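# Move the red box into the empty tray by suction

## Task

Lift the red box out of the tray it starts in and set it down flat inside the tray that is empty. Every other box has to remain inside its own tray, with none resting on or sticking out over a tray wall, and that tray must be left undisturbed. The final arrangement must stay put without the robot holding anything. Finish by switching the suction off and backing the tool away.

## Robot and tools

Robot: two UR12e-style arms, left_arm and right_arm, each ending in a suction cup. Bases in the scene frame: left_arm at (+0.016, +0.548, 0) m, quat_wxyz (+0.998, 0, 0, -0.067); right_arm at (-0.036, -0.486, 0) m, quat_wxyz (+1.000, 0, 0, +0.013). The names do not refer to image sides. Joint ranges (rad): shoulder pan -3.142 to 3.142; shoulder lift, wrist 1, wrist 2, wrist 3 each -6.283 to 6.283; elbow 0.000 to 3.142, and the elbow cannot fully straighten.

Frames: the scene frame has its origin on the tabletop midway between the arms, +z up, +x pointing out across the table, left_arm on the +y side. Each arm's cup point is the centre of the cup rim; the cup opens along the cup point's own +z axis. About 7 cm back from the rim the tool widens to roughly 8 cm sideways, so allow clearance.

The row: every motion argument is one flat list of 14 numbers, each in [-1, 1], covering both arms: left_arm dx, dy, dz, rx, ry, rz, suction, then right_arm dx, dy, dz, rx, ry, rz, suction. The first six per arm are an offset, not a pose: the target equals the cup point pose shown in the most recent result, shifted along the cup point's own axes. Before any result of the scene has shown it, and for the second or later call within one reply, the offset is taken from where the arm is when the action begins. Scale: 1.0 means 0.6 m of translation or 180 degrees; rx, ry, rz form a single rotation vector. All-zero offsets pull the arm back to that reference pose; they do not hold still. To keep an arm where it is, give it the offset back to its desired pose in a reply's first call and zeros afterwards. Suction is absolute: +1 is full vacuum (about 55 kPa under ambient), smaller values ask for that fraction, and 0.05 or less switches it off. It persists, and a 0 sent is an off command, so repeat the last value to leave a cup unchanged.

Tools:
- execute_actions(actions, pictures): actions holds at most one item. Empty list: just report state. An action {"rows": [...], "steps": n} has 1 to 15 rows and n up to 15 (default 15) control steps of 1/30 s; row k is used on step k, the last row repeats. Every row is an offset from the same reference pose, not from the row before. A wait {"steps": n} (n up to 300) returns n steps after the previous result, with your reply time included. pictures (boolean) toggles camera images. A refused call does nothing.
- move(target, speed, stop_force): target is one 14-number row as above. Each cup point travels a straight line to its target; both paths finish together, taking 0.5 to 10 s (cut off at 10 s). speed is m/s, 0.002 to 0.5, default 0.25; rotation capped at twice that in rad/s. Paths ignore obstacles and the other arm, and the hand can lag, wander or overshoot speed near full reach. stop_force (N, 13 to 80, one value for both arms, allowed after 0.2 s of scene time) ends an arm's path when its wrist sensor feels that much extra push against the motion for 2 steps; the arm then backs up 2 steps and holds. Use it only with slow speed and without rotation; omit it when lifting off something the cup is pressing. An arm whose target is within 1.5 mm and 0.5 degrees counts as stationary. The result adds a move: line with an ending per arm (done, off_target, moving, held, fault, contact) and limits (paced = pose clipped; held = some steps blocked, after which the arm may surge).
- wait(seconds): 0 to 10 s of idle simulation.
- zoom_image(camera, region): camera is cam_head_left, cam_head_right, cam_left_wrist or cam_right_wrist (each 504x504); region [x0, y0, x1, y1] in pixels from the top-left, at most 504 by 504.
- read_manual(section): licence text only, no motion.


Motion details: each step the command is clipped to within 100 mm and 16 degrees of the measured pose, and motion trails commands by about 0.17 s. After an action an arm only goes on to its last clipped pose, so check the reported pose and send the remainder. Position wins over orientation when both cannot be met.

Results: per arm, cup point position (m), quat_wxyz and velocities in the scene frame (less accurate at long reach); a Hand target line; HELD marks steps not sent; a pose unreachable line names an arm whose command the clearance check altered. suction_measured is the vacuum reached; part_present turns 1 at 0.50 and 0 below 0.45. Wrist force/torque are in the cup point axes, pointing from the contact into the arm, with offsets up to about 5.5 N, noise up to 3.4 N, saturation near 100 N. Joint torques are noisy and offset. MOTOR HOT appears at 70 °C; at 85 °C brakes engage for minutes.

Gripping: the rim is 29 mm wide; press it fully onto a flat, smooth face, away from edges, holes and seams, with suction on. Under vacuum the cup shortens up to 10 mm. To release, rest the box on its support, switch suction off, then retreat more than 15 mm. If the cup seals on the table, turn suction off.

Avoid: pressing past a firm contact (arms are stiff), fast impacts, force of 150 N or joint loads at their limits (shoulder 306, elbow 139, wrists 50.2 N m), all of which freeze an arm for 10 s; arms touching each other; drops, slams and shoves; anything leaving the table, which fails the task. Loose objects may occasionally be nudged by outside pushes.

Each tool is called after "Call:" by a JSON object that holds its "name" and its "arguments", one argument or row to a line.

## Session

Call:
{"name": "execute_actions", "arguments": {
  "actions": []
}}

Scene clock: 0.00 s of 4800.00 s.
left_arm: end_effector_position=(+0.6398, +0.4647, +0.2268) suction_measured=0.00 part_present=0 end_effector_quat_wxyz=(-0.000, -0.193, +0.981, -0.000) end_effector_velocity=(+0.001, -0.000, +0.000) end_effector_angular_velocity=(-0.000, -0.001, -0.000) | right_arm: end_effector_position=(+0.5934, -0.4690, +0.2279) suction_measured=0.01 part_present=0 end_effector_quat_wxyz=(+0.001, +0.245, +0.970, +0.000) end_effector_velocity=(+0.000, +0.000, +0.000) end_effector_angular_velocity=(+0.000, -0.001, -0.002)
Joint positions: left_arm=[-0.279 -1.555  2.144 -2.159 -1.571  2.339] | right_arm=[-0.279 -1.556  2.143 -2.159 -1.57  -2.9  ]
Joint velocities: left_arm=[-0.     0.001 -0.001 -0.001  0.     0.   ] | right_arm=[ 0.    -0.     0.    -0.001  0.001  0.002]
Joint torques (N m, as the arm reports them, + toward a larger angle): no reading
Motor temperatures (°C, as the motors report them): left_arm=[26 28 27 30 30 32] | right_arm=[25 26 29 37 33 31]
Wrist force (N, on the end effector, along its own x y z axes, offset not removed): no reading
Wrist torque (N m, same axes, about the end effector's origin, offset not removed): no reading
Hand target (left_arm): +0.640, +0.465, +0.227; -0.000, -0.193, +0.981, -0.000
Hand target (right_arm): +0.593, -0.469, +0.228; +0.001, +0.245, +0.970, +0.000

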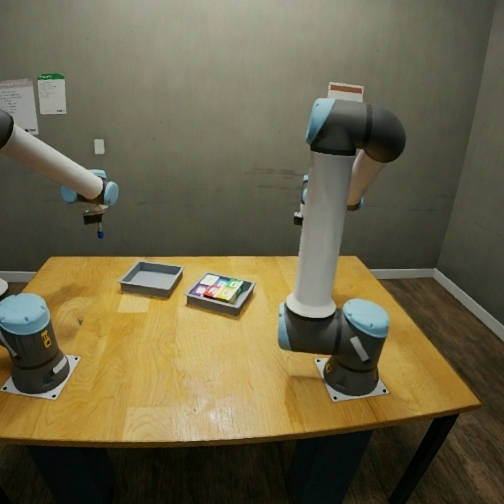

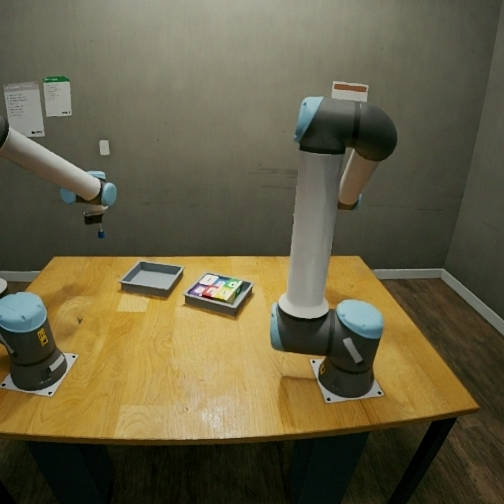

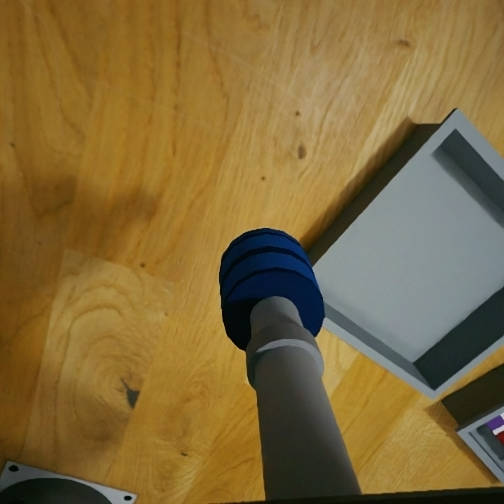

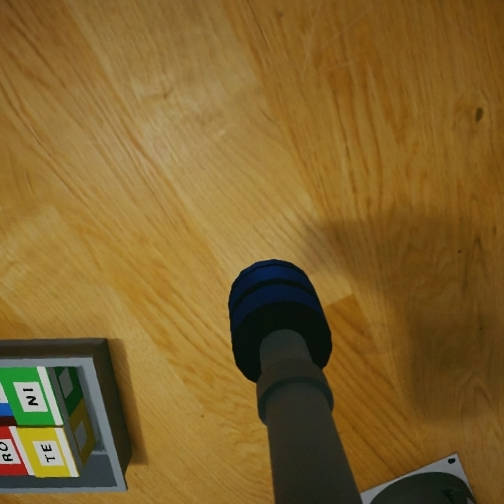

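Call:
{"name": "move", "arguments": {
  "target": [0,0,0,0,0,0,0,0.25,0.45,-0.1,0,0,0,0]
}}

Scene clock: 15.87 s of 4800.00 s.
left_arm: end_effector_position=(+0.6398, +0.4647, +0.2268) suction_measured=0.00 part_present=0 end_effector_quat_wxyz=(-0.000, -0.193, +0.981, -0.000) end_effector_velocity=(+0.001, -0.000, +0.001) end_effector_angular_velocity=(-0.001, -0.003, +0.000) | right_arm: end_effector_position=(+0.5900, -0.1602, +0.2879) suction_measured=0.01 part_present=0 end_effector_quat_wxyz=(+0.000, +0.245, +0.970, +0.000) end_effector_velocity=(+0.001, +0.003, +0.001) end_effector_angular_velocity=(-0.000, -0.001, -0.000)
Joint positions: left_arm=[-0.279 -1.555  2.144 -2.159 -1.571  2.339] | right_arm=[ 0.205 -1.486  1.947 -2.033 -1.57  -2.416]
Joint velocities: left_arm=[ 0.    -0.    -0.001 -0.002 -0.     0.   ] | right_arm=[ 0.004  0.002 -0.004  0.001 -0.     0.004]
Joint torques (N m, as the arm reports them, + toward a larger angle): left_arm=[  1.84 -42.07 -38.27  -3.45   0.5    0.01] | right_arm=[ 17.93 -45.64 -45.16   0.23  -3.48   2.36]
Motor temperatures (°C, as the motors report them): left_arm=[26 28 27 30 30 32] | right_arm=[25 26 29 37 33 31]
Wrist force (N, on the end effector, along its own x y z axes, offset not removed): left_arm=[-3.6 1.3 0.8] | right_arm=[-2.6 0.7 0.3]
Wrist torque (N m, same axes, about the end effector's origin, offset not removed): left_arm=[0.33 0.65 -0.23] | right_arm=[0.26 0.32 -0.04]
Hand target (left_arm): +0.640, +0.465, +0.227; -0.000, -0.193, +0.981, -0.000
Hand target (right_arm): +0.590, -0.160, +0.288; +0.000, +0.245, +0.970, +0.000
Off the commanded pose (left_arm): 0.000 m, 0 deg.
Off the commanded pose (right_arm): 0.000 m, 0 deg.
After step 90, 10.97 s passed at rest.
move: done

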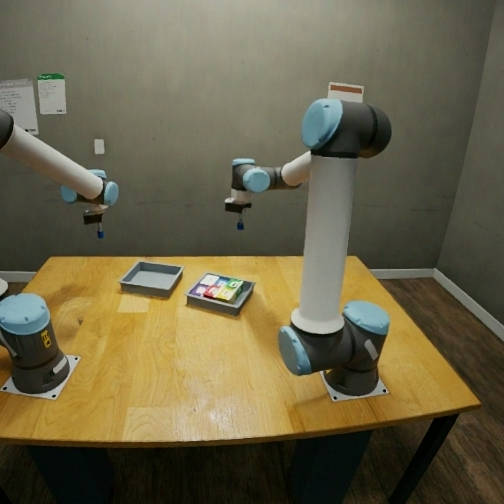

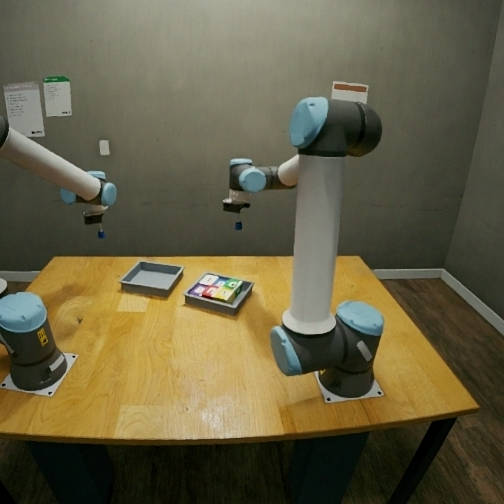

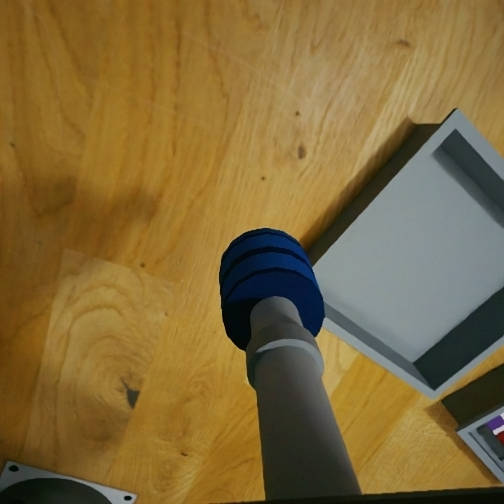

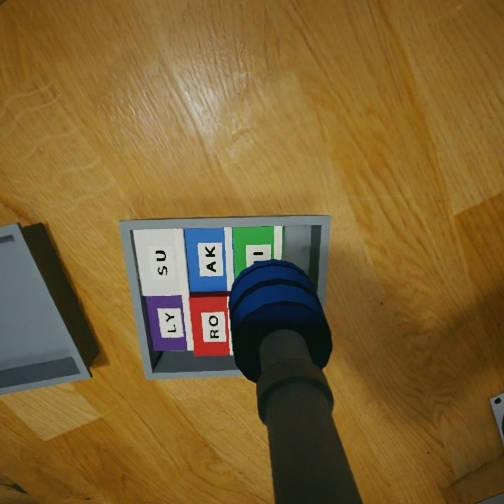

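Call:
{"name": "move", "arguments": {
  "target": [0,0,0,0,0,0,0,0.27,0.11,0.13,0,0,0,0]
}}

Scene clock: 28.63 s of 4800.00 s.
left_arm: end_effector_position=(+0.6398, +0.4647, +0.2268) suction_measured=0.00 part_present=0 end_effector_quat_wxyz=(-0.000, -0.193, +0.981, -0.000) end_effector_velocity=(-0.000, -0.000, -0.000) end_effector_angular_velocity=(+0.000, +0.001, -0.000) | right_arm: end_effector_position=(+0.4792, -0.0251, +0.2100) suction_measured=0.01 part_present=0 end_effector_quat_wxyz=(+0.000, +0.245, +0.970, +0.000) end_effector_velocity=(-0.001, +0.002, -0.001) end_effector_angular_velocity=(-0.001, -0.001, +0.000)
Joint positions: left_arm=[-0.279 -1.555  2.144 -2.159 -1.571  2.339] | right_arm=[ 0.449 -1.438  2.051 -2.185 -1.57  -2.172]
Joint velocities: left_arm=[-0.     0.    -0.     0.001  0.     0.   ] | right_arm=[ 0.004  0.002 -0.    -0.002 -0.001  0.003]
Joint torques (N m, as the arm reports them, + toward a larger angle): left_arm=[  2.54 -41.12 -37.3   -3.27   0.66  -0.09] | right_arm=[ 17.21 -43.47 -26.81  -6.54  -3.73   3.58]
Motor temperatures (°C, as the motors report them): left_arm=[26 28 27 30 30 32] | right_arm=[25 26 29 37 33 31]
Wrist force (N, on the end effector, along its own x y z axes, offset not removed): left_arm=[-4.4 1.1 -0.5] | right_arm=[-3.7 1.9 0.7]
Wrist torque (N m, same axes, about the end effector's origin, offset not removed): left_arm=[0.24 0.84 -0.27] | right_arm=[0.32 0.57 0.00]
Hand target (left_arm): +0.640, +0.465, +0.227; -0.000, -0.193, +0.981, -0.000
Hand target (right_arm): +0.479, -0.025, +0.210; +0.000, +0.245, +0.970, +0.000
Off the commanded pose (left_arm): 0.000 m, 0 deg.
Off the commanded pose (right_arm): 0.000 m, 0 deg.
After step 90, 8.37 s passed at rest.
move: done

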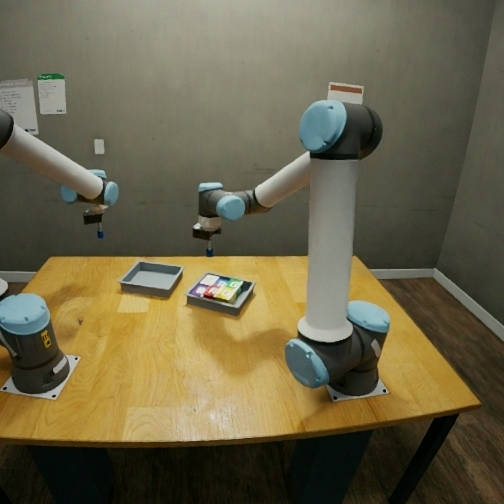

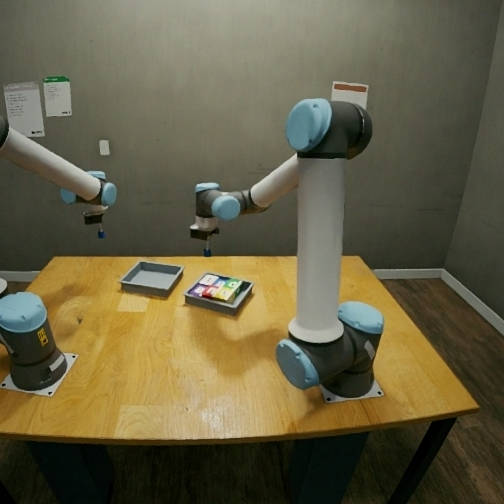

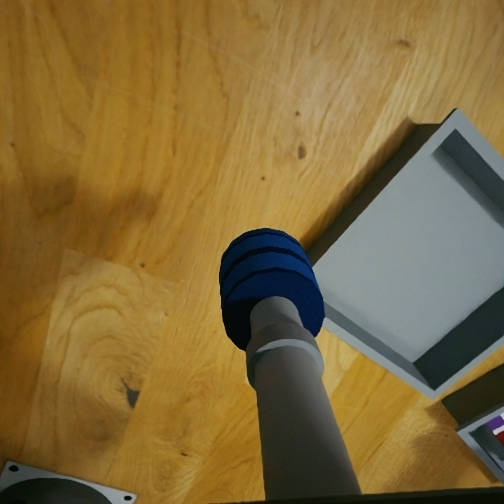

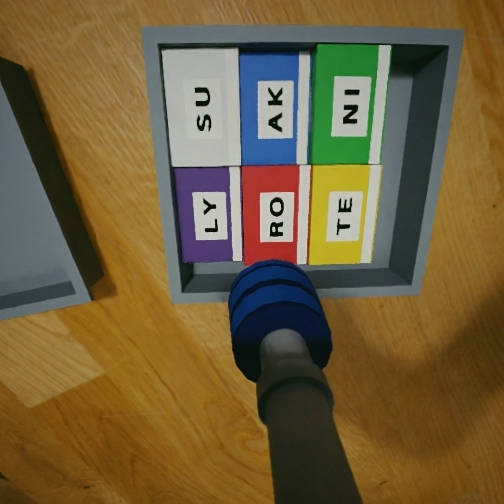

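Call:
{"name": "move", "arguments": {
  "target": [0,0,0,0,0,0,0,0.02,-0.015,0.15,0,0,0,0]
}}

Scene clock: 45.33 s of 4800.00 s.
left_arm: end_effector_position=(+0.6398, +0.4647, +0.2268) suction_measured=0.00 part_present=0 end_effector_quat_wxyz=(-0.000, -0.193, +0.981, -0.000) end_effector_velocity=(-0.001, +0.000, -0.000) end_effector_angular_velocity=(+0.000, +0.001, -0.000) | right_arm: end_effector_position=(+0.4644, -0.0273, +0.1202) suction_measured=0.01 part_present=0 end_effector_quat_wxyz=(+0.000, +0.245, +0.970, +0.000) end_effector_velocity=(-0.000, +0.000, -0.002) end_effector_angular_velocity=(+0.001, +0.000, -0.000)
Joint positions: left_arm=[-0.279 -1.555  2.144 -2.159 -1.571  2.339] | right_arm=[ 0.457 -1.346  2.143 -2.369 -1.57  -2.164]
Joint velocities: left_arm=[-0.    -0.     0.001  0.    -0.     0.   ] | right_arm=[ 0.     0.003  0.002 -0.005  0.001  0.001]
Joint torques (N m, as the arm reports them, + toward a larger angle): left_arm=[  1.08 -39.55 -37.25  -3.54   0.43  -0.16] | right_arm=[ 17.44 -45.73 -21.77  -6.33  -0.62   2.95]
Motor temperatures (°C, as the motors report them): left_arm=[26 28 27 30 30 32] | right_arm=[25 26 29 37 33 31]
Wrist force (N, on the end effector, along its own x y z axes, offset not removed): left_arm=[-1.3 0.2 -0.1] | right_arm=[-1.8 2.1 -0.2]
Wrist torque (N m, same axes, about the end effector's origin, offset not removed): left_arm=[0.22 0.37 -0.21] | right_arm=[0.47 0.28 -0.08]
Hand target (left_arm): +0.640, +0.465, +0.227; -0.000, -0.193, +0.981, -0.000
Hand target (right_arm): +0.464, -0.027, +0.120; +0.000, +0.245, +0.970, +0.000
Off the commanded pose (left_arm): 0.000 m, 0 deg.
Off the commanded pose (right_arm): 0.000 m, 0 deg.
After step 90, 12.67 s passed at rest.
move: done

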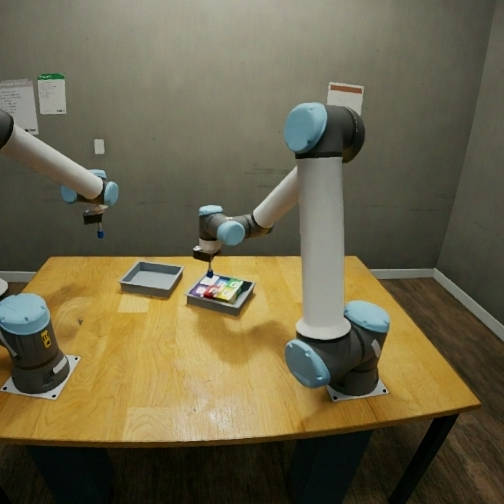

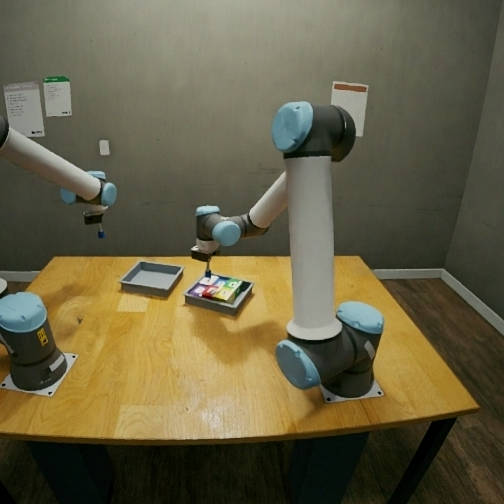

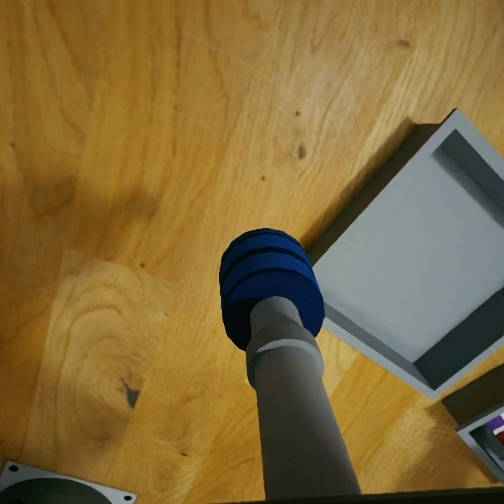

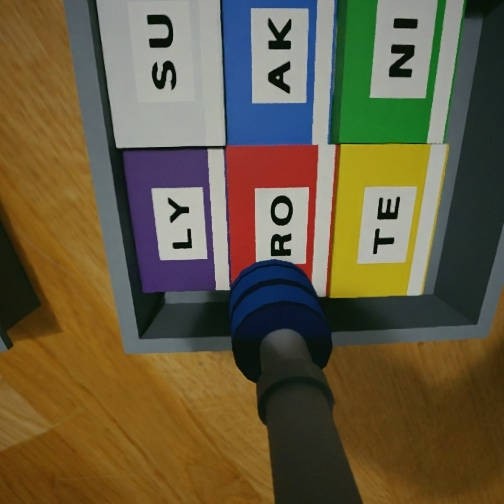

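Call:
{"name": "move", "arguments": {
  "target": [0,0,0,0,0,0,0,-0.007,-0.008,0.075,0,0,0,0]
}}

Call:
{"name": "move", "arguments": {
  "target": [0,0,0,0,0,0,0,0,0,0.07,0,0,0,1],
  "speed": 0.015,
  "stop_force": 14
}}

Scene clock: 64.13 s of 4800.00 s.
left_arm: end_effector_position=(+0.6398, +0.4647, +0.2268) suction_measured=0.00 part_present=0 end_effector_quat_wxyz=(-0.000, -0.193, +0.981, -0.000) end_effector_velocity=(-0.000, +0.000, -0.000) end_effector_angular_velocity=(-0.000, -0.000, +0.000) | right_arm: end_effector_position=(+0.4658, -0.0335, +0.0754) suction_measured=0.01 part_present=0 end_effector_quat_wxyz=(+0.000, +0.245, +0.970, +0.000) end_effector_velocity=(+0.000, +0.000, -0.002) end_effector_angular_velocity=(+0.002, -0.001, +0.001)
Joint positions: left_arm=[-0.279 -1.555  2.144 -2.159 -1.571  2.339] | right_arm=[ 0.447 -1.285  2.175 -2.462 -1.57  -2.174]
Joint velocities: left_arm=[ 0.    -0.     0.001 -0.001 -0.    -0.   ] | right_arm=[-0.     0.004  0.001 -0.006  0.001 -0.001]
Joint torques (N m, as the arm reports them, + toward a larger angle): left_arm=[  1.4  -39.84 -37.85  -3.35   0.63  -0.33] | right_arm=[-13.69 -47.18 -20.03  -5.78  -0.72  -2.3 ]
Motor temperatures (°C, as the motors report them): left_arm=[26 28 27 30 30 32] | right_arm=[25 26 29 37 33 31]
Wrist force (N, on the end effector, along its own x y z axes, offset not removed): left_arm=[-3.6 -1.4 2.2] | right_arm=[-2.0 2.2 0.5]
Wrist torque (N m, same axes, about the end effector's origin, offset not removed): left_arm=[-0.08 0.64 -0.18] | right_arm=[0.49 0.25 -0.10]
Hand target (left_arm): +0.640, +0.465, +0.227; -0.000, -0.193, +0.981, -0.000
Hand target (right_arm): +0.466, -0.033, +0.075; +0.000, +0.245, +0.970, +0.000
Off the commanded pose (left_arm): 0.000 m, 0 deg.
Off the commanded pose (right_arm): 0.000 m, 0 deg.
After step 90, 14.87 s passed at rest.
move: done

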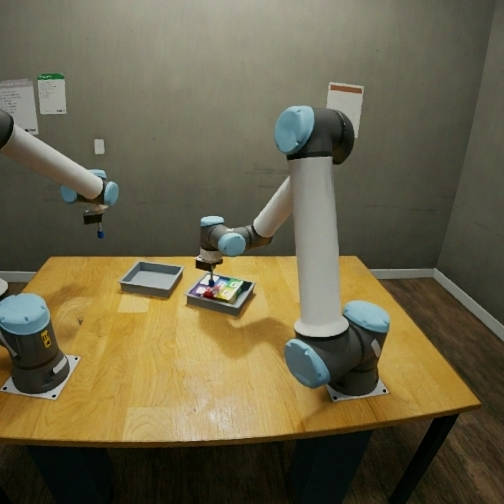

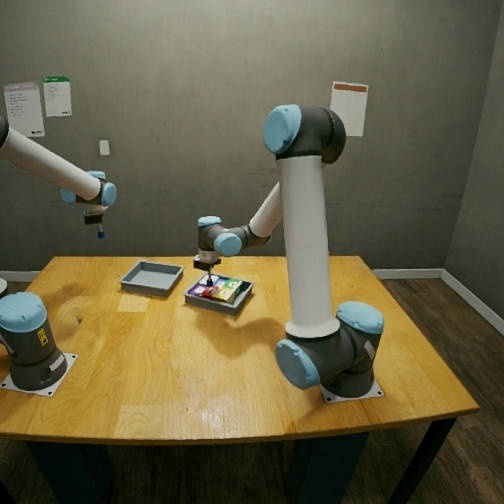

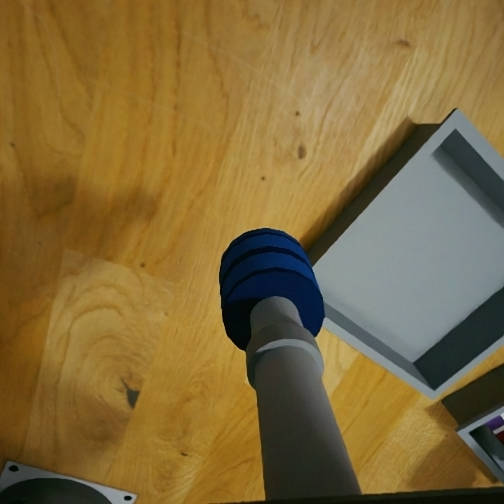

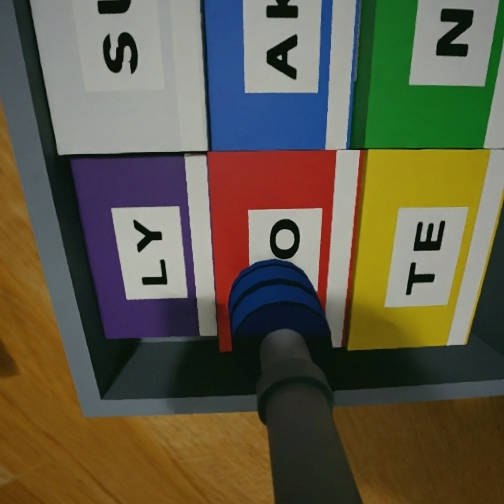

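Scene clock: 66.97 s of 4800.00 s.
left_arm: end_effector_position=(+0.6398, +0.4647, +0.2268) suction_measured=0.00 part_present=0 end_effector_quat_wxyz=(-0.000, -0.193, +0.981, -0.000) end_effector_velocity=(-0.000, -0.000, +0.000) end_effector_angular_velocity=(-0.001, -0.002, -0.000) | right_arm: end_effector_position=(+0.4658, -0.0335, +0.0391) suction_measured=0.74 part_present=1 end_effector_quat_wxyz=(+0.000, +0.245, +0.970, +0.001) end_effector_velocity=(-0.002, -0.001, +0.003) end_effector_angular_velocity=(-0.003, +0.005, +0.001)
Joint positions: left_arm=[-0.279 -1.555  2.144 -2.159 -1.571  2.339] | right_arm=[ 0.447 -1.227  2.191 -2.536 -1.57  -2.174]
Joint velocities: left_arm=[-0.    -0.001  0.001 -0.002  0.    -0.   ] | right_arm=[ 0.    -0.007 -0.001  0.013 -0.001 -0.001]
Joint torques (N m, as the arm reports them, + toward a larger angle): left_arm=[  1.48 -42.56 -37.55  -3.29   0.28  -0.41] | right_arm=[  3.4  -32.36 -19.36   3.26  -1.24   1.88]
Motor temperatures (°C, as the motors report them): left_arm=[26 28 27 30 30 32] | right_arm=[25 26 29 37 33 31]
Wrist force (N, on the end effector, along its own x y z axes, offset not removed): left_arm=[-2.3 -0.6 -2.7] | right_arm=[4.7 -5.7 -52.7]
Wrist torque (N m, same axes, about the end effector's origin, offset not removed): left_arm=[0.11 0.54 -0.20] | right_arm=[0.35 0.30 -0.03]
Hand target (left_arm): +0.640, +0.465, +0.227; -0.000, -0.193, +0.981, -0.000
Hand target (right_arm): +0.466, -0.033, +0.040; +0.000, +0.245, +0.970, +0.000
Off the commanded pose (left_arm): 0.000 m, 0 deg.
Off the commanded pose (right_arm): 0.006 m, 0 deg.
move: contact (right_arm)

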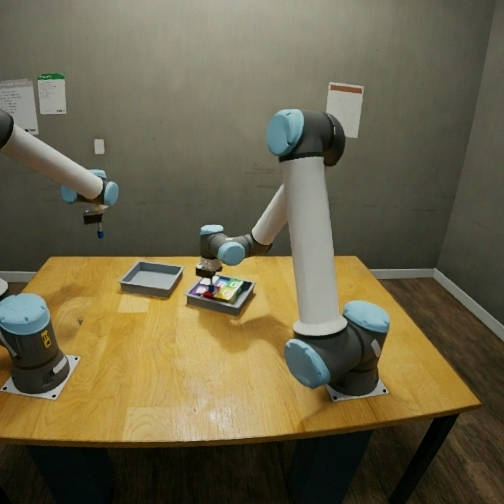

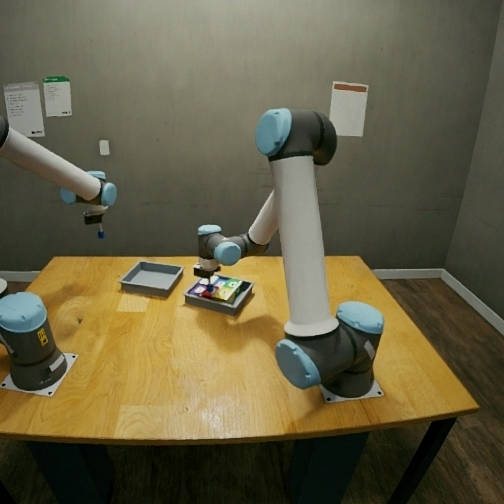

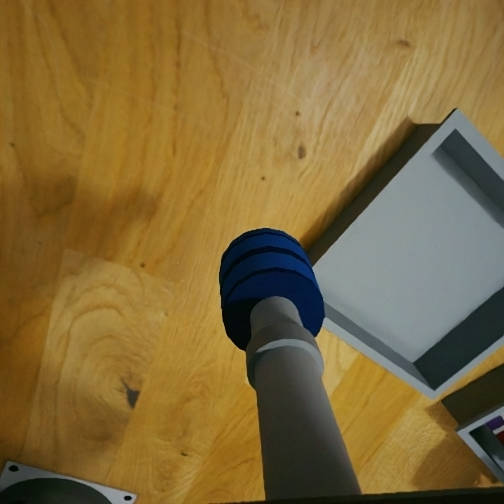

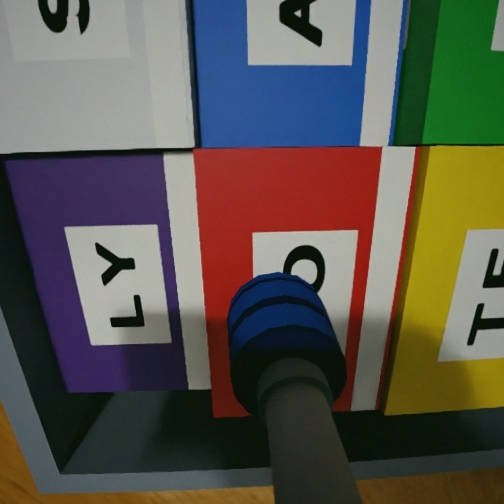

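Sealed. Lift slowly.

Call:
{"name": "move", "arguments": {
  "target": [0,0,0,0,0,0,0,0,0,-0.17,0,0,0,1],
  "speed": 0.04
}}

Scene clock: 74.47 s of 4800.00 s.
left_arm: end_effector_position=(+0.6398, +0.4647, +0.2268) suction_measured=0.00 part_present=0 end_effector_quat_wxyz=(-0.000, -0.193, +0.981, -0.000) end_effector_velocity=(-0.001, +0.000, -0.000) end_effector_angular_velocity=(+0.000, +0.000, -0.000) | right_arm: end_effector_position=(+0.4657, -0.0335, +0.1410) suction_measured=0.76 part_present=1 end_effector_quat_wxyz=(+0.000, +0.245, +0.970, +0.001) end_effector_velocity=(-0.000, +0.000, +0.002) end_effector_angular_velocity=(-0.001, -0.000, +0.002)
Joint positions: left_arm=[-0.279 -1.555  2.144 -2.159 -1.571  2.339] | right_arm=[ 0.447 -1.379  2.135 -2.328 -1.57  -2.174]
Joint velocities: left_arm=[-0.    -0.     0.001 -0.     0.    -0.   ] | right_arm=[ 0.    -0.003 -0.002  0.005 -0.001 -0.001]
Joint torques (N m, as the arm reports them, + toward a larger angle): left_arm=[  0.1  -41.47 -36.92  -3.63   0.37  -0.41] | right_arm=[ 17.27 -63.04 -39.09   0.34  -0.94   2.01]
Motor temperatures (°C, as the motors report them): left_arm=[26 28 27 30 30 32] | right_arm=[25 26 29 37 33 31]
Wrist force (N, on the end effector, along its own x y z axes, offset not removed): left_arm=[-2.7 0.3 0.6] | right_arm=[-1.8 1.1 1.5]
Wrist torque (N m, same axes, about the end effector's origin, offset not removed): left_arm=[0.24 0.55 -0.26] | right_arm=[0.31 0.26 -0.06]
Hand target (left_arm): +0.640, +0.465, +0.227; -0.000, -0.193, +0.981, -0.000
Hand target (right_arm): +0.466, -0.033, +0.141; +0.000, +0.245, +0.970, +0.001
Off the commanded pose (left_arm): 0.000 m, 0 deg.
Off the commanded pose (right_arm): 0.000 m, 0 deg.
After step 90, 1.57 s passed at rest.
move: done

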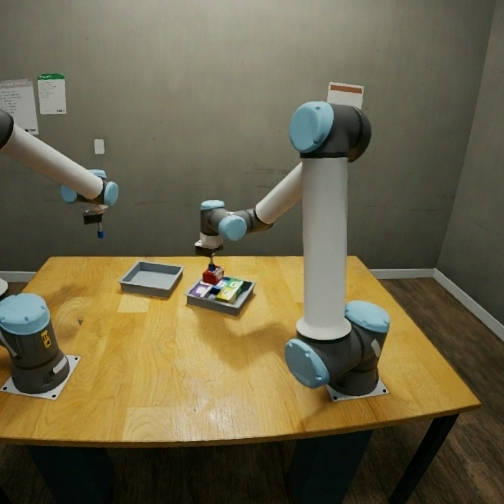

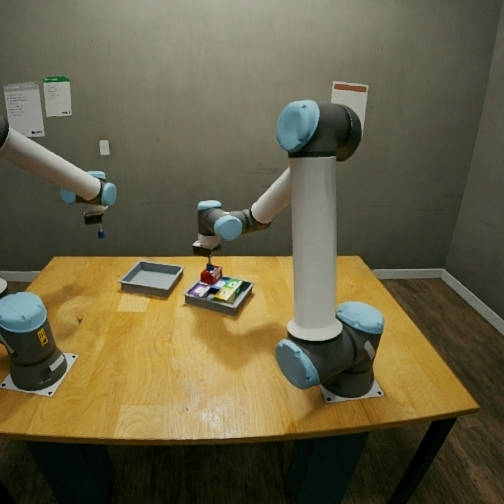

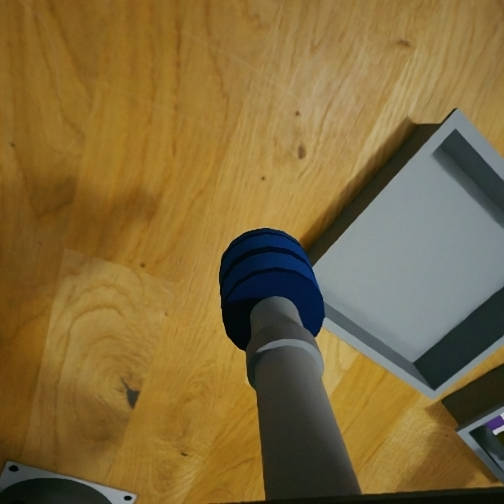

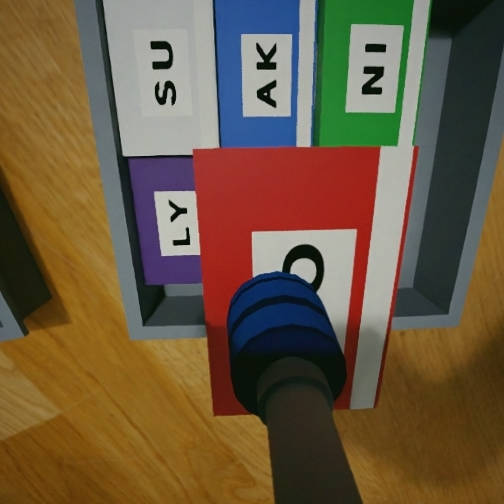

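Call:
{"name": "move", "arguments": {
  "target": [-0.16,0.39,-0.1,0,0,0,0,-0.015,0.5,-0.07,0,0,0,1],
  "speed": 0.15
}}

Scene clock: 87.77 s of 4800.00 s.
left_arm: end_effector_position=(+0.6396, +0.7176, +0.2868) suction_measured=0.00 part_present=0 end_effector_quat_wxyz=(-0.000, -0.193, +0.981, -0.000) end_effector_velocity=(-0.000, +0.002, -0.001) end_effector_angular_velocity=(-0.000, +0.001, -0.000) | right_arm: end_effector_position=(+0.6162, +0.2258, +0.1830) suction_measured=0.76 part_present=1 end_effector_quat_wxyz=(+0.000, +0.245, +0.970, +0.001) end_effector_velocity=(+0.001, +0.002, +0.000) end_effector_angular_velocity=(-0.001, +0.002, +0.001)
Joint positions: left_arm=[ 0.127 -1.583  2.051 -2.038 -1.571  2.744] | right_arm=[ 0.622 -1.012  1.501 -2.061 -1.57  -1.999]
Joint velocities: left_arm=[ 0.003  0.002 -0.    -0.001 -0.     0.003] | right_arm=[ 0.001  0.004 -0.007  0.006  0.     0.   ]
Joint torques (N m, as the arm reports them, + toward a larger angle): left_arm=[ 16.73 -24.15 -48.73  -1.64  -1.63   3.08] | right_arm=[ 16.62 -79.57 -45.36  -0.49  -3.27   3.47]
Motor temperatures (°C, as the motors report them): left_arm=[26 28 27 30 30 32] | right_arm=[25 26 29 37 33 31]
Wrist force (N, on the end effector, along its own x y z axes, offset not removed): left_arm=[-1.7 0.4 1.0] | right_arm=[-2.9 2.2 0.9]
Wrist torque (N m, same axes, about the end effector's origin, offset not removed): left_arm=[0.21 0.46 -0.30] | right_arm=[0.48 0.48 -0.06]
Hand target (left_arm): +0.640, +0.718, +0.287; -0.000, -0.193, +0.981, -0.000
Hand target (right_arm): +0.616, +0.226, +0.183; +0.000, +0.245, +0.970, +0.001
Off the commanded pose (left_arm): 0.000 m, 0 deg.
Off the commanded pose (right_arm): 0.001 m, 0 deg.
After step 90, 7.70 s passed at rest.
move: done

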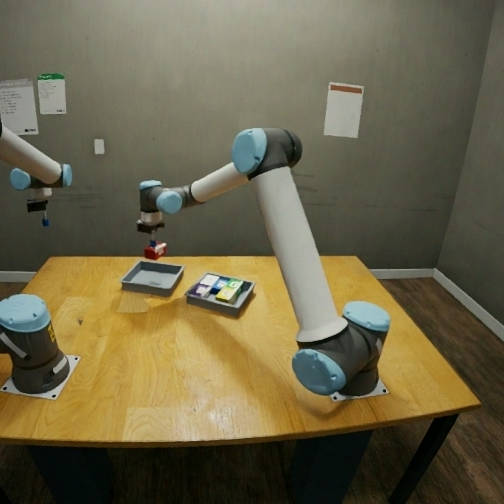

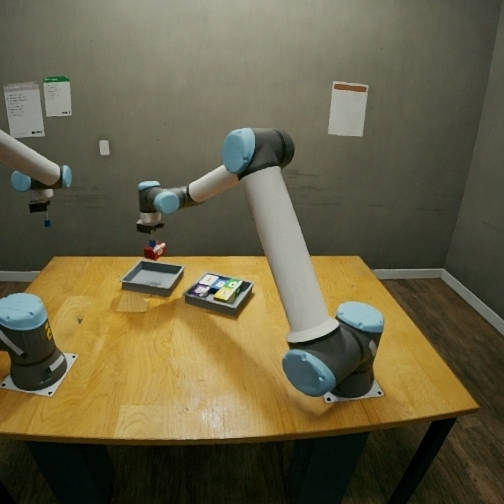

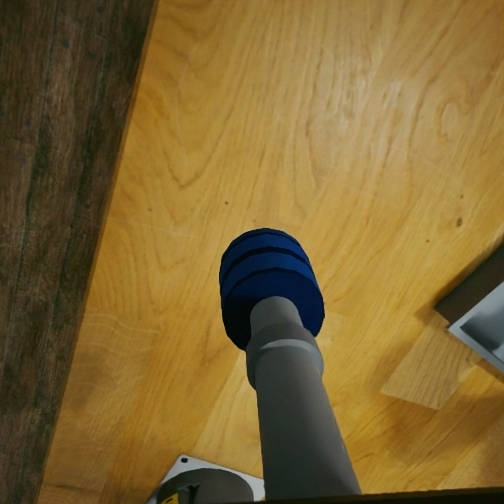

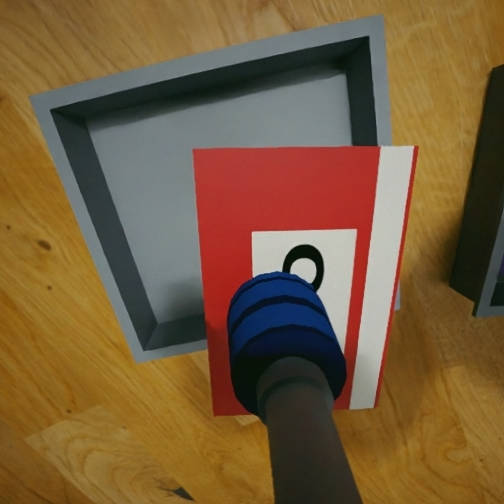

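Call:
{"name": "move", "arguments": {
  "target": [0,0,0,0,0,0,0,-0.048,0.04,0.11,0,0,0,1],
  "speed": 0.08
}}

Scene clock: 95.60 s of 4800.00 s.
left_arm: end_effector_position=(+0.6396, +0.7176, +0.2868) suction_measured=0.00 part_present=0 end_effector_quat_wxyz=(-0.000, -0.193, +0.981, -0.000) end_effector_velocity=(-0.000, -0.000, +0.000) end_effector_angular_velocity=(+0.000, -0.000, -0.000) | right_arm: end_effector_position=(+0.6528, +0.2331, +0.1172) suction_measured=0.76 part_present=1 end_effector_quat_wxyz=(+0.000, +0.245, +0.970, +0.001) end_effector_velocity=(+0.002, +0.000, -0.001) end_effector_angular_velocity=(+0.001, -0.001, +0.000)
Joint positions: left_arm=[ 0.127 -1.583  2.051 -2.038 -1.571  2.744] | right_arm=[ 0.605 -0.915  1.467 -2.125 -1.57  -2.016]
Joint velocities: left_arm=[-0.    -0.001  0.     0.     0.     0.   ] | right_arm=[-0.001  0.003 -0.002 -0.003 -0.    -0.001]
Joint torques (N m, as the arm reports them, + toward a larger angle): left_arm=[-15.45 -58.26 -32.14  -5.83   1.31  -2.84] | right_arm=[-18.01 -86.43 -43.9   -6.4   -1.39  -2.17]
Motor temperatures (°C, as the motors report them): left_arm=[26 28 27 30 30 32] | right_arm=[25 26 29 37 33 31]
Wrist force (N, on the end effector, along its own x y z axes, offset not removed): left_arm=[-2.9 -0.8 0.7] | right_arm=[-2.9 3.0 1.0]
Wrist torque (N m, same axes, about the end effector's origin, offset not removed): left_arm=[0.08 0.61 -0.23] | right_arm=[0.49 0.43 0.03]
Hand target (left_arm): +0.640, +0.718, +0.287; -0.000, -0.193, +0.981, -0.000
Hand target (right_arm): +0.653, +0.233, +0.117; +0.000, +0.245, +0.970, +0.001
Off the commanded pose (left_arm): 0.000 m, 0 deg.
Off the commanded pose (right_arm): 0.000 m, 0 deg.
After step 90, 3.40 s passed at rest.
move: done

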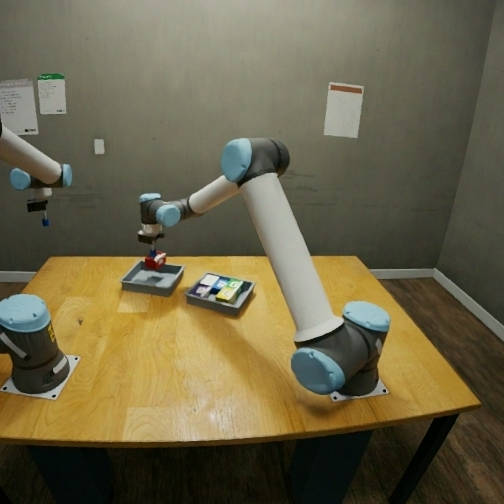

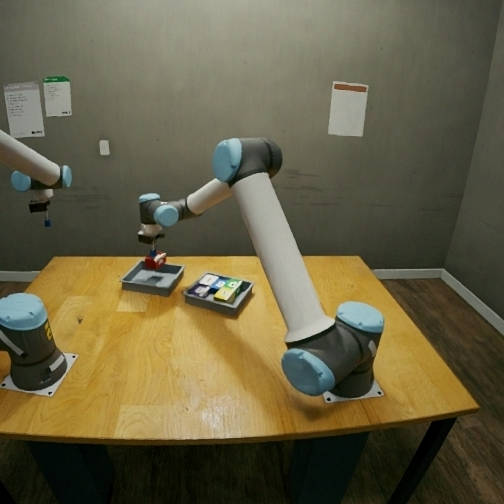

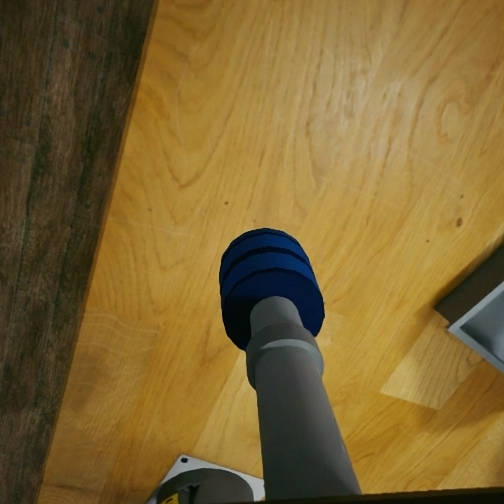

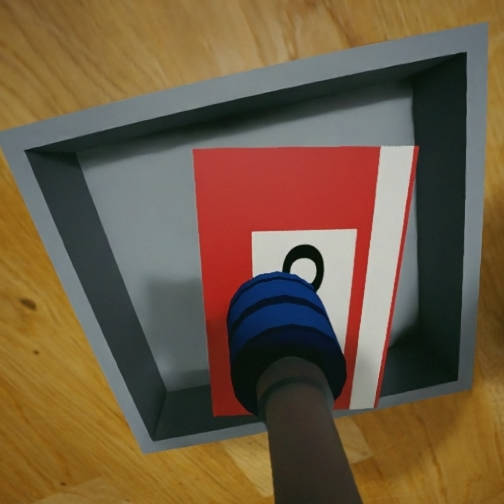

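Call:
{"name": "move", "arguments": {
  "target": [0,0,0,0,0,0,0,-0.005,0.015,0.095,0,0,0,1],
  "speed": 0.05
}}

Call:
{"name": "move", "arguments": {
  "target": [0,0,0,0,0,0,0,0,0,0.05,0,0,0,1],
  "speed": 0.008,
  "stop_force": 13
}}

Scene clock: 103.20 s of 4800.00 s.
left_arm: end_effector_position=(+0.6396, +0.7176, +0.2868) suction_measured=0.00 part_present=0 end_effector_quat_wxyz=(-0.000, -0.193, +0.981, -0.000) end_effector_velocity=(-0.001, +0.000, -0.001) end_effector_angular_velocity=(-0.000, +0.002, +0.000) | right_arm: end_effector_position=(+0.6598, +0.2396, +0.0605) suction_measured=0.76 part_present=1 end_effector_quat_wxyz=(+0.000, +0.245, +0.970, +0.001) end_effector_velocity=(+0.000, +0.001, -0.003) end_effector_angular_velocity=(+0.000, -0.000, -0.001)
Joint positions: left_arm=[ 0.127 -1.583  2.051 -2.038 -1.571  2.744] | right_arm=[ 0.607 -0.85   1.469 -2.191 -1.57  -2.014]
Joint velocities: left_arm=[ 0.    -0.     0.002  0.    -0.    -0.   ] | right_arm=[ 0.     0.003 -0.    -0.003  0.     0.001]
Joint torques (N m, as the arm reports them, + toward a larger angle): left_arm=[-14.23 -52.51 -33.45  -5.42  -0.67  -2.7 ] | right_arm=[ 19.6  -93.27 -43.27  -7.13   4.11   3.15]
Motor temperatures (°C, as the motors report them): left_arm=[26 28 27 30 30 32] | right_arm=[25 26 29 37 33 31]
Wrist force (N, on the end effector, along its own x y z axes, offset not removed): left_arm=[-2.7 -0.1 -0.8] | right_arm=[-2.7 2.2 2.6]
Wrist torque (N m, same axes, about the end effector's origin, offset not removed): left_arm=[0.10 0.59 -0.18] | right_arm=[0.36 0.42 -0.07]
Hand target (left_arm): +0.640, +0.718, +0.287; -0.000, -0.193, +0.981, -0.000
Hand target (right_arm): +0.660, +0.240, +0.060; +0.000, +0.245, +0.970, +0.001
Off the commanded pose (left_arm): 0.000 m, 0 deg.
Off the commanded pose (right_arm): 0.000 m, 0 deg.
After step 90, 3.03 s passed at rest.
move: done

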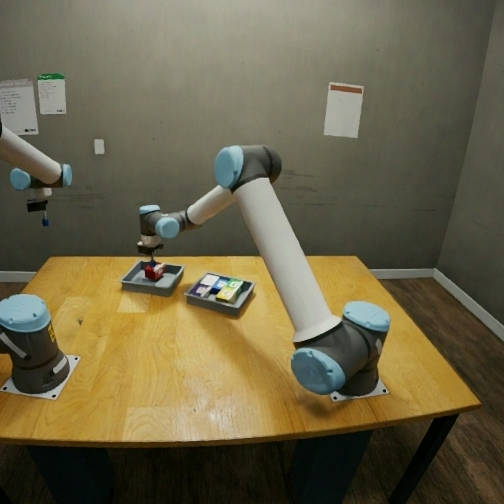

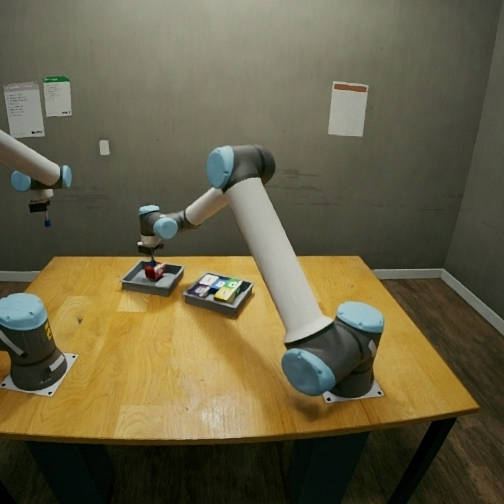

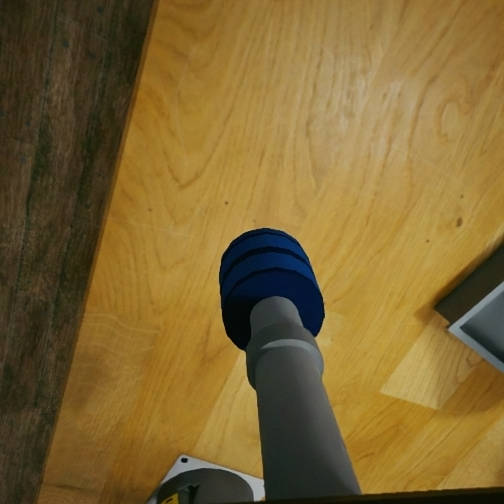

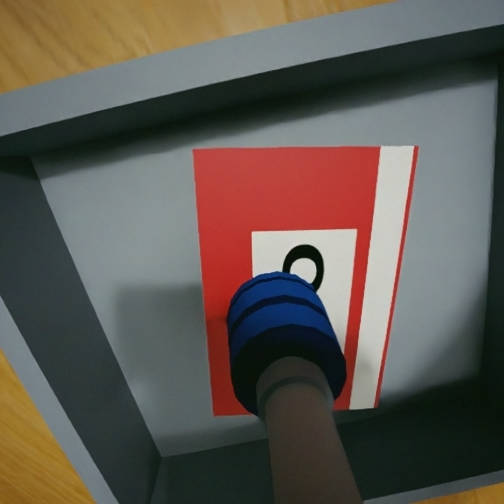

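Scene clock: 106.13 s of 4800.00 s.
left_arm: end_effector_position=(+0.6396, +0.7176, +0.2868) suction_measured=0.00 part_present=0 end_effector_quat_wxyz=(-0.000, -0.193, +0.981, -0.000) end_effector_velocity=(+0.001, -0.000, +0.001) end_effector_angular_velocity=(-0.000, -0.002, -0.000) | right_arm: end_effector_position=(+0.6598, +0.2396, +0.0402) suction_measured=0.76 part_present=1 end_effector_quat_wxyz=(+0.000, +0.245, +0.970, +0.001) end_effector_velocity=(-0.001, -0.001, +0.001) end_effector_angular_velocity=(-0.002, +0.003, +0.001)
Joint positions: left_arm=[ 0.127 -1.583  2.051 -2.038 -1.571  2.744] | right_arm=[ 0.607 -0.83   1.476 -2.218 -1.57  -2.014]
Joint velocities: left_arm=[-0.     0.    -0.001 -0.001 -0.     0.   ] | right_arm=[-0.    -0.002  0.     0.005 -0.    -0.002]
Joint torques (N m, as the arm reports them, + toward a larger angle): left_arm=[-16.72 -53.4  -33.88  -5.32  -1.08  -2.56] | right_arm=[ 14.09 -79.41 -22.64   1.38   3.63   1.94]
Motor temperatures (°C, as the motors report them): left_arm=[26 28 27 30 30 32] | right_arm=[25 26 29 37 33 31]
Wrist force (N, on the end effector, along its own x y z axes, offset not removed): left_arm=[-2.8 -0.3 -0.1] | right_arm=[0.8 -4.1 -24.0]
Wrist torque (N m, same axes, about the end effector's origin, offset not removed): left_arm=[0.08 0.50 -0.20] | right_arm=[0.24 0.33 -0.06]
Hand target (left_arm): +0.640, +0.718, +0.287; -0.000, -0.193, +0.981, -0.000
Hand target (right_arm): +0.660, +0.240, +0.041; +0.000, +0.245, +0.970, +0.001
Off the commanded pose (left_arm): 0.000 m, 0 deg.
Off the commanded pose (right_arm): 0.010 m, 0 deg.
move: contact (right_arm)

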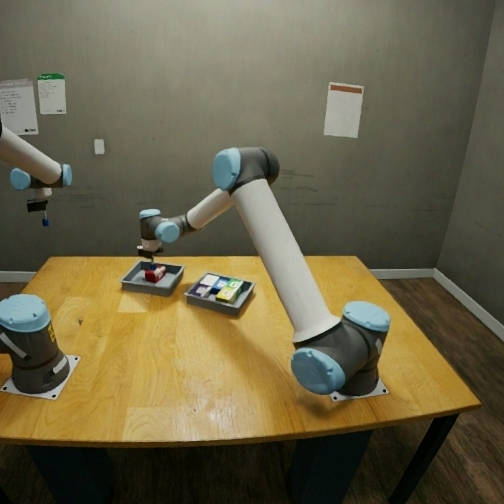

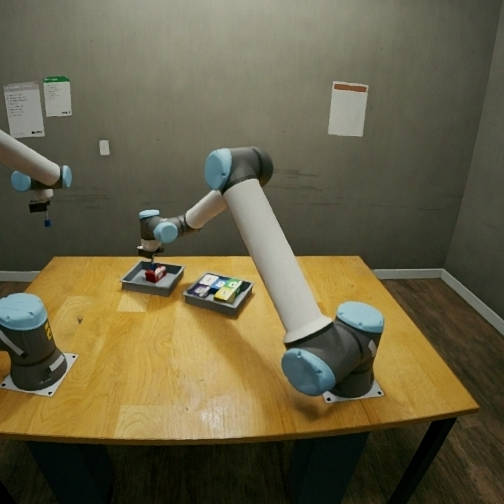

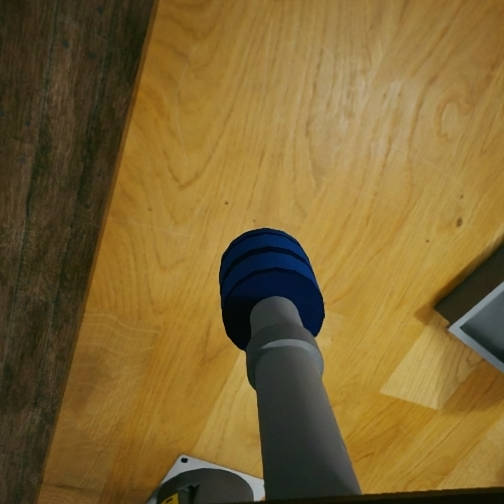

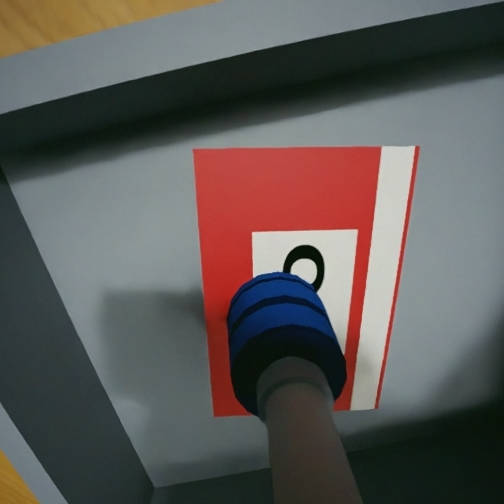

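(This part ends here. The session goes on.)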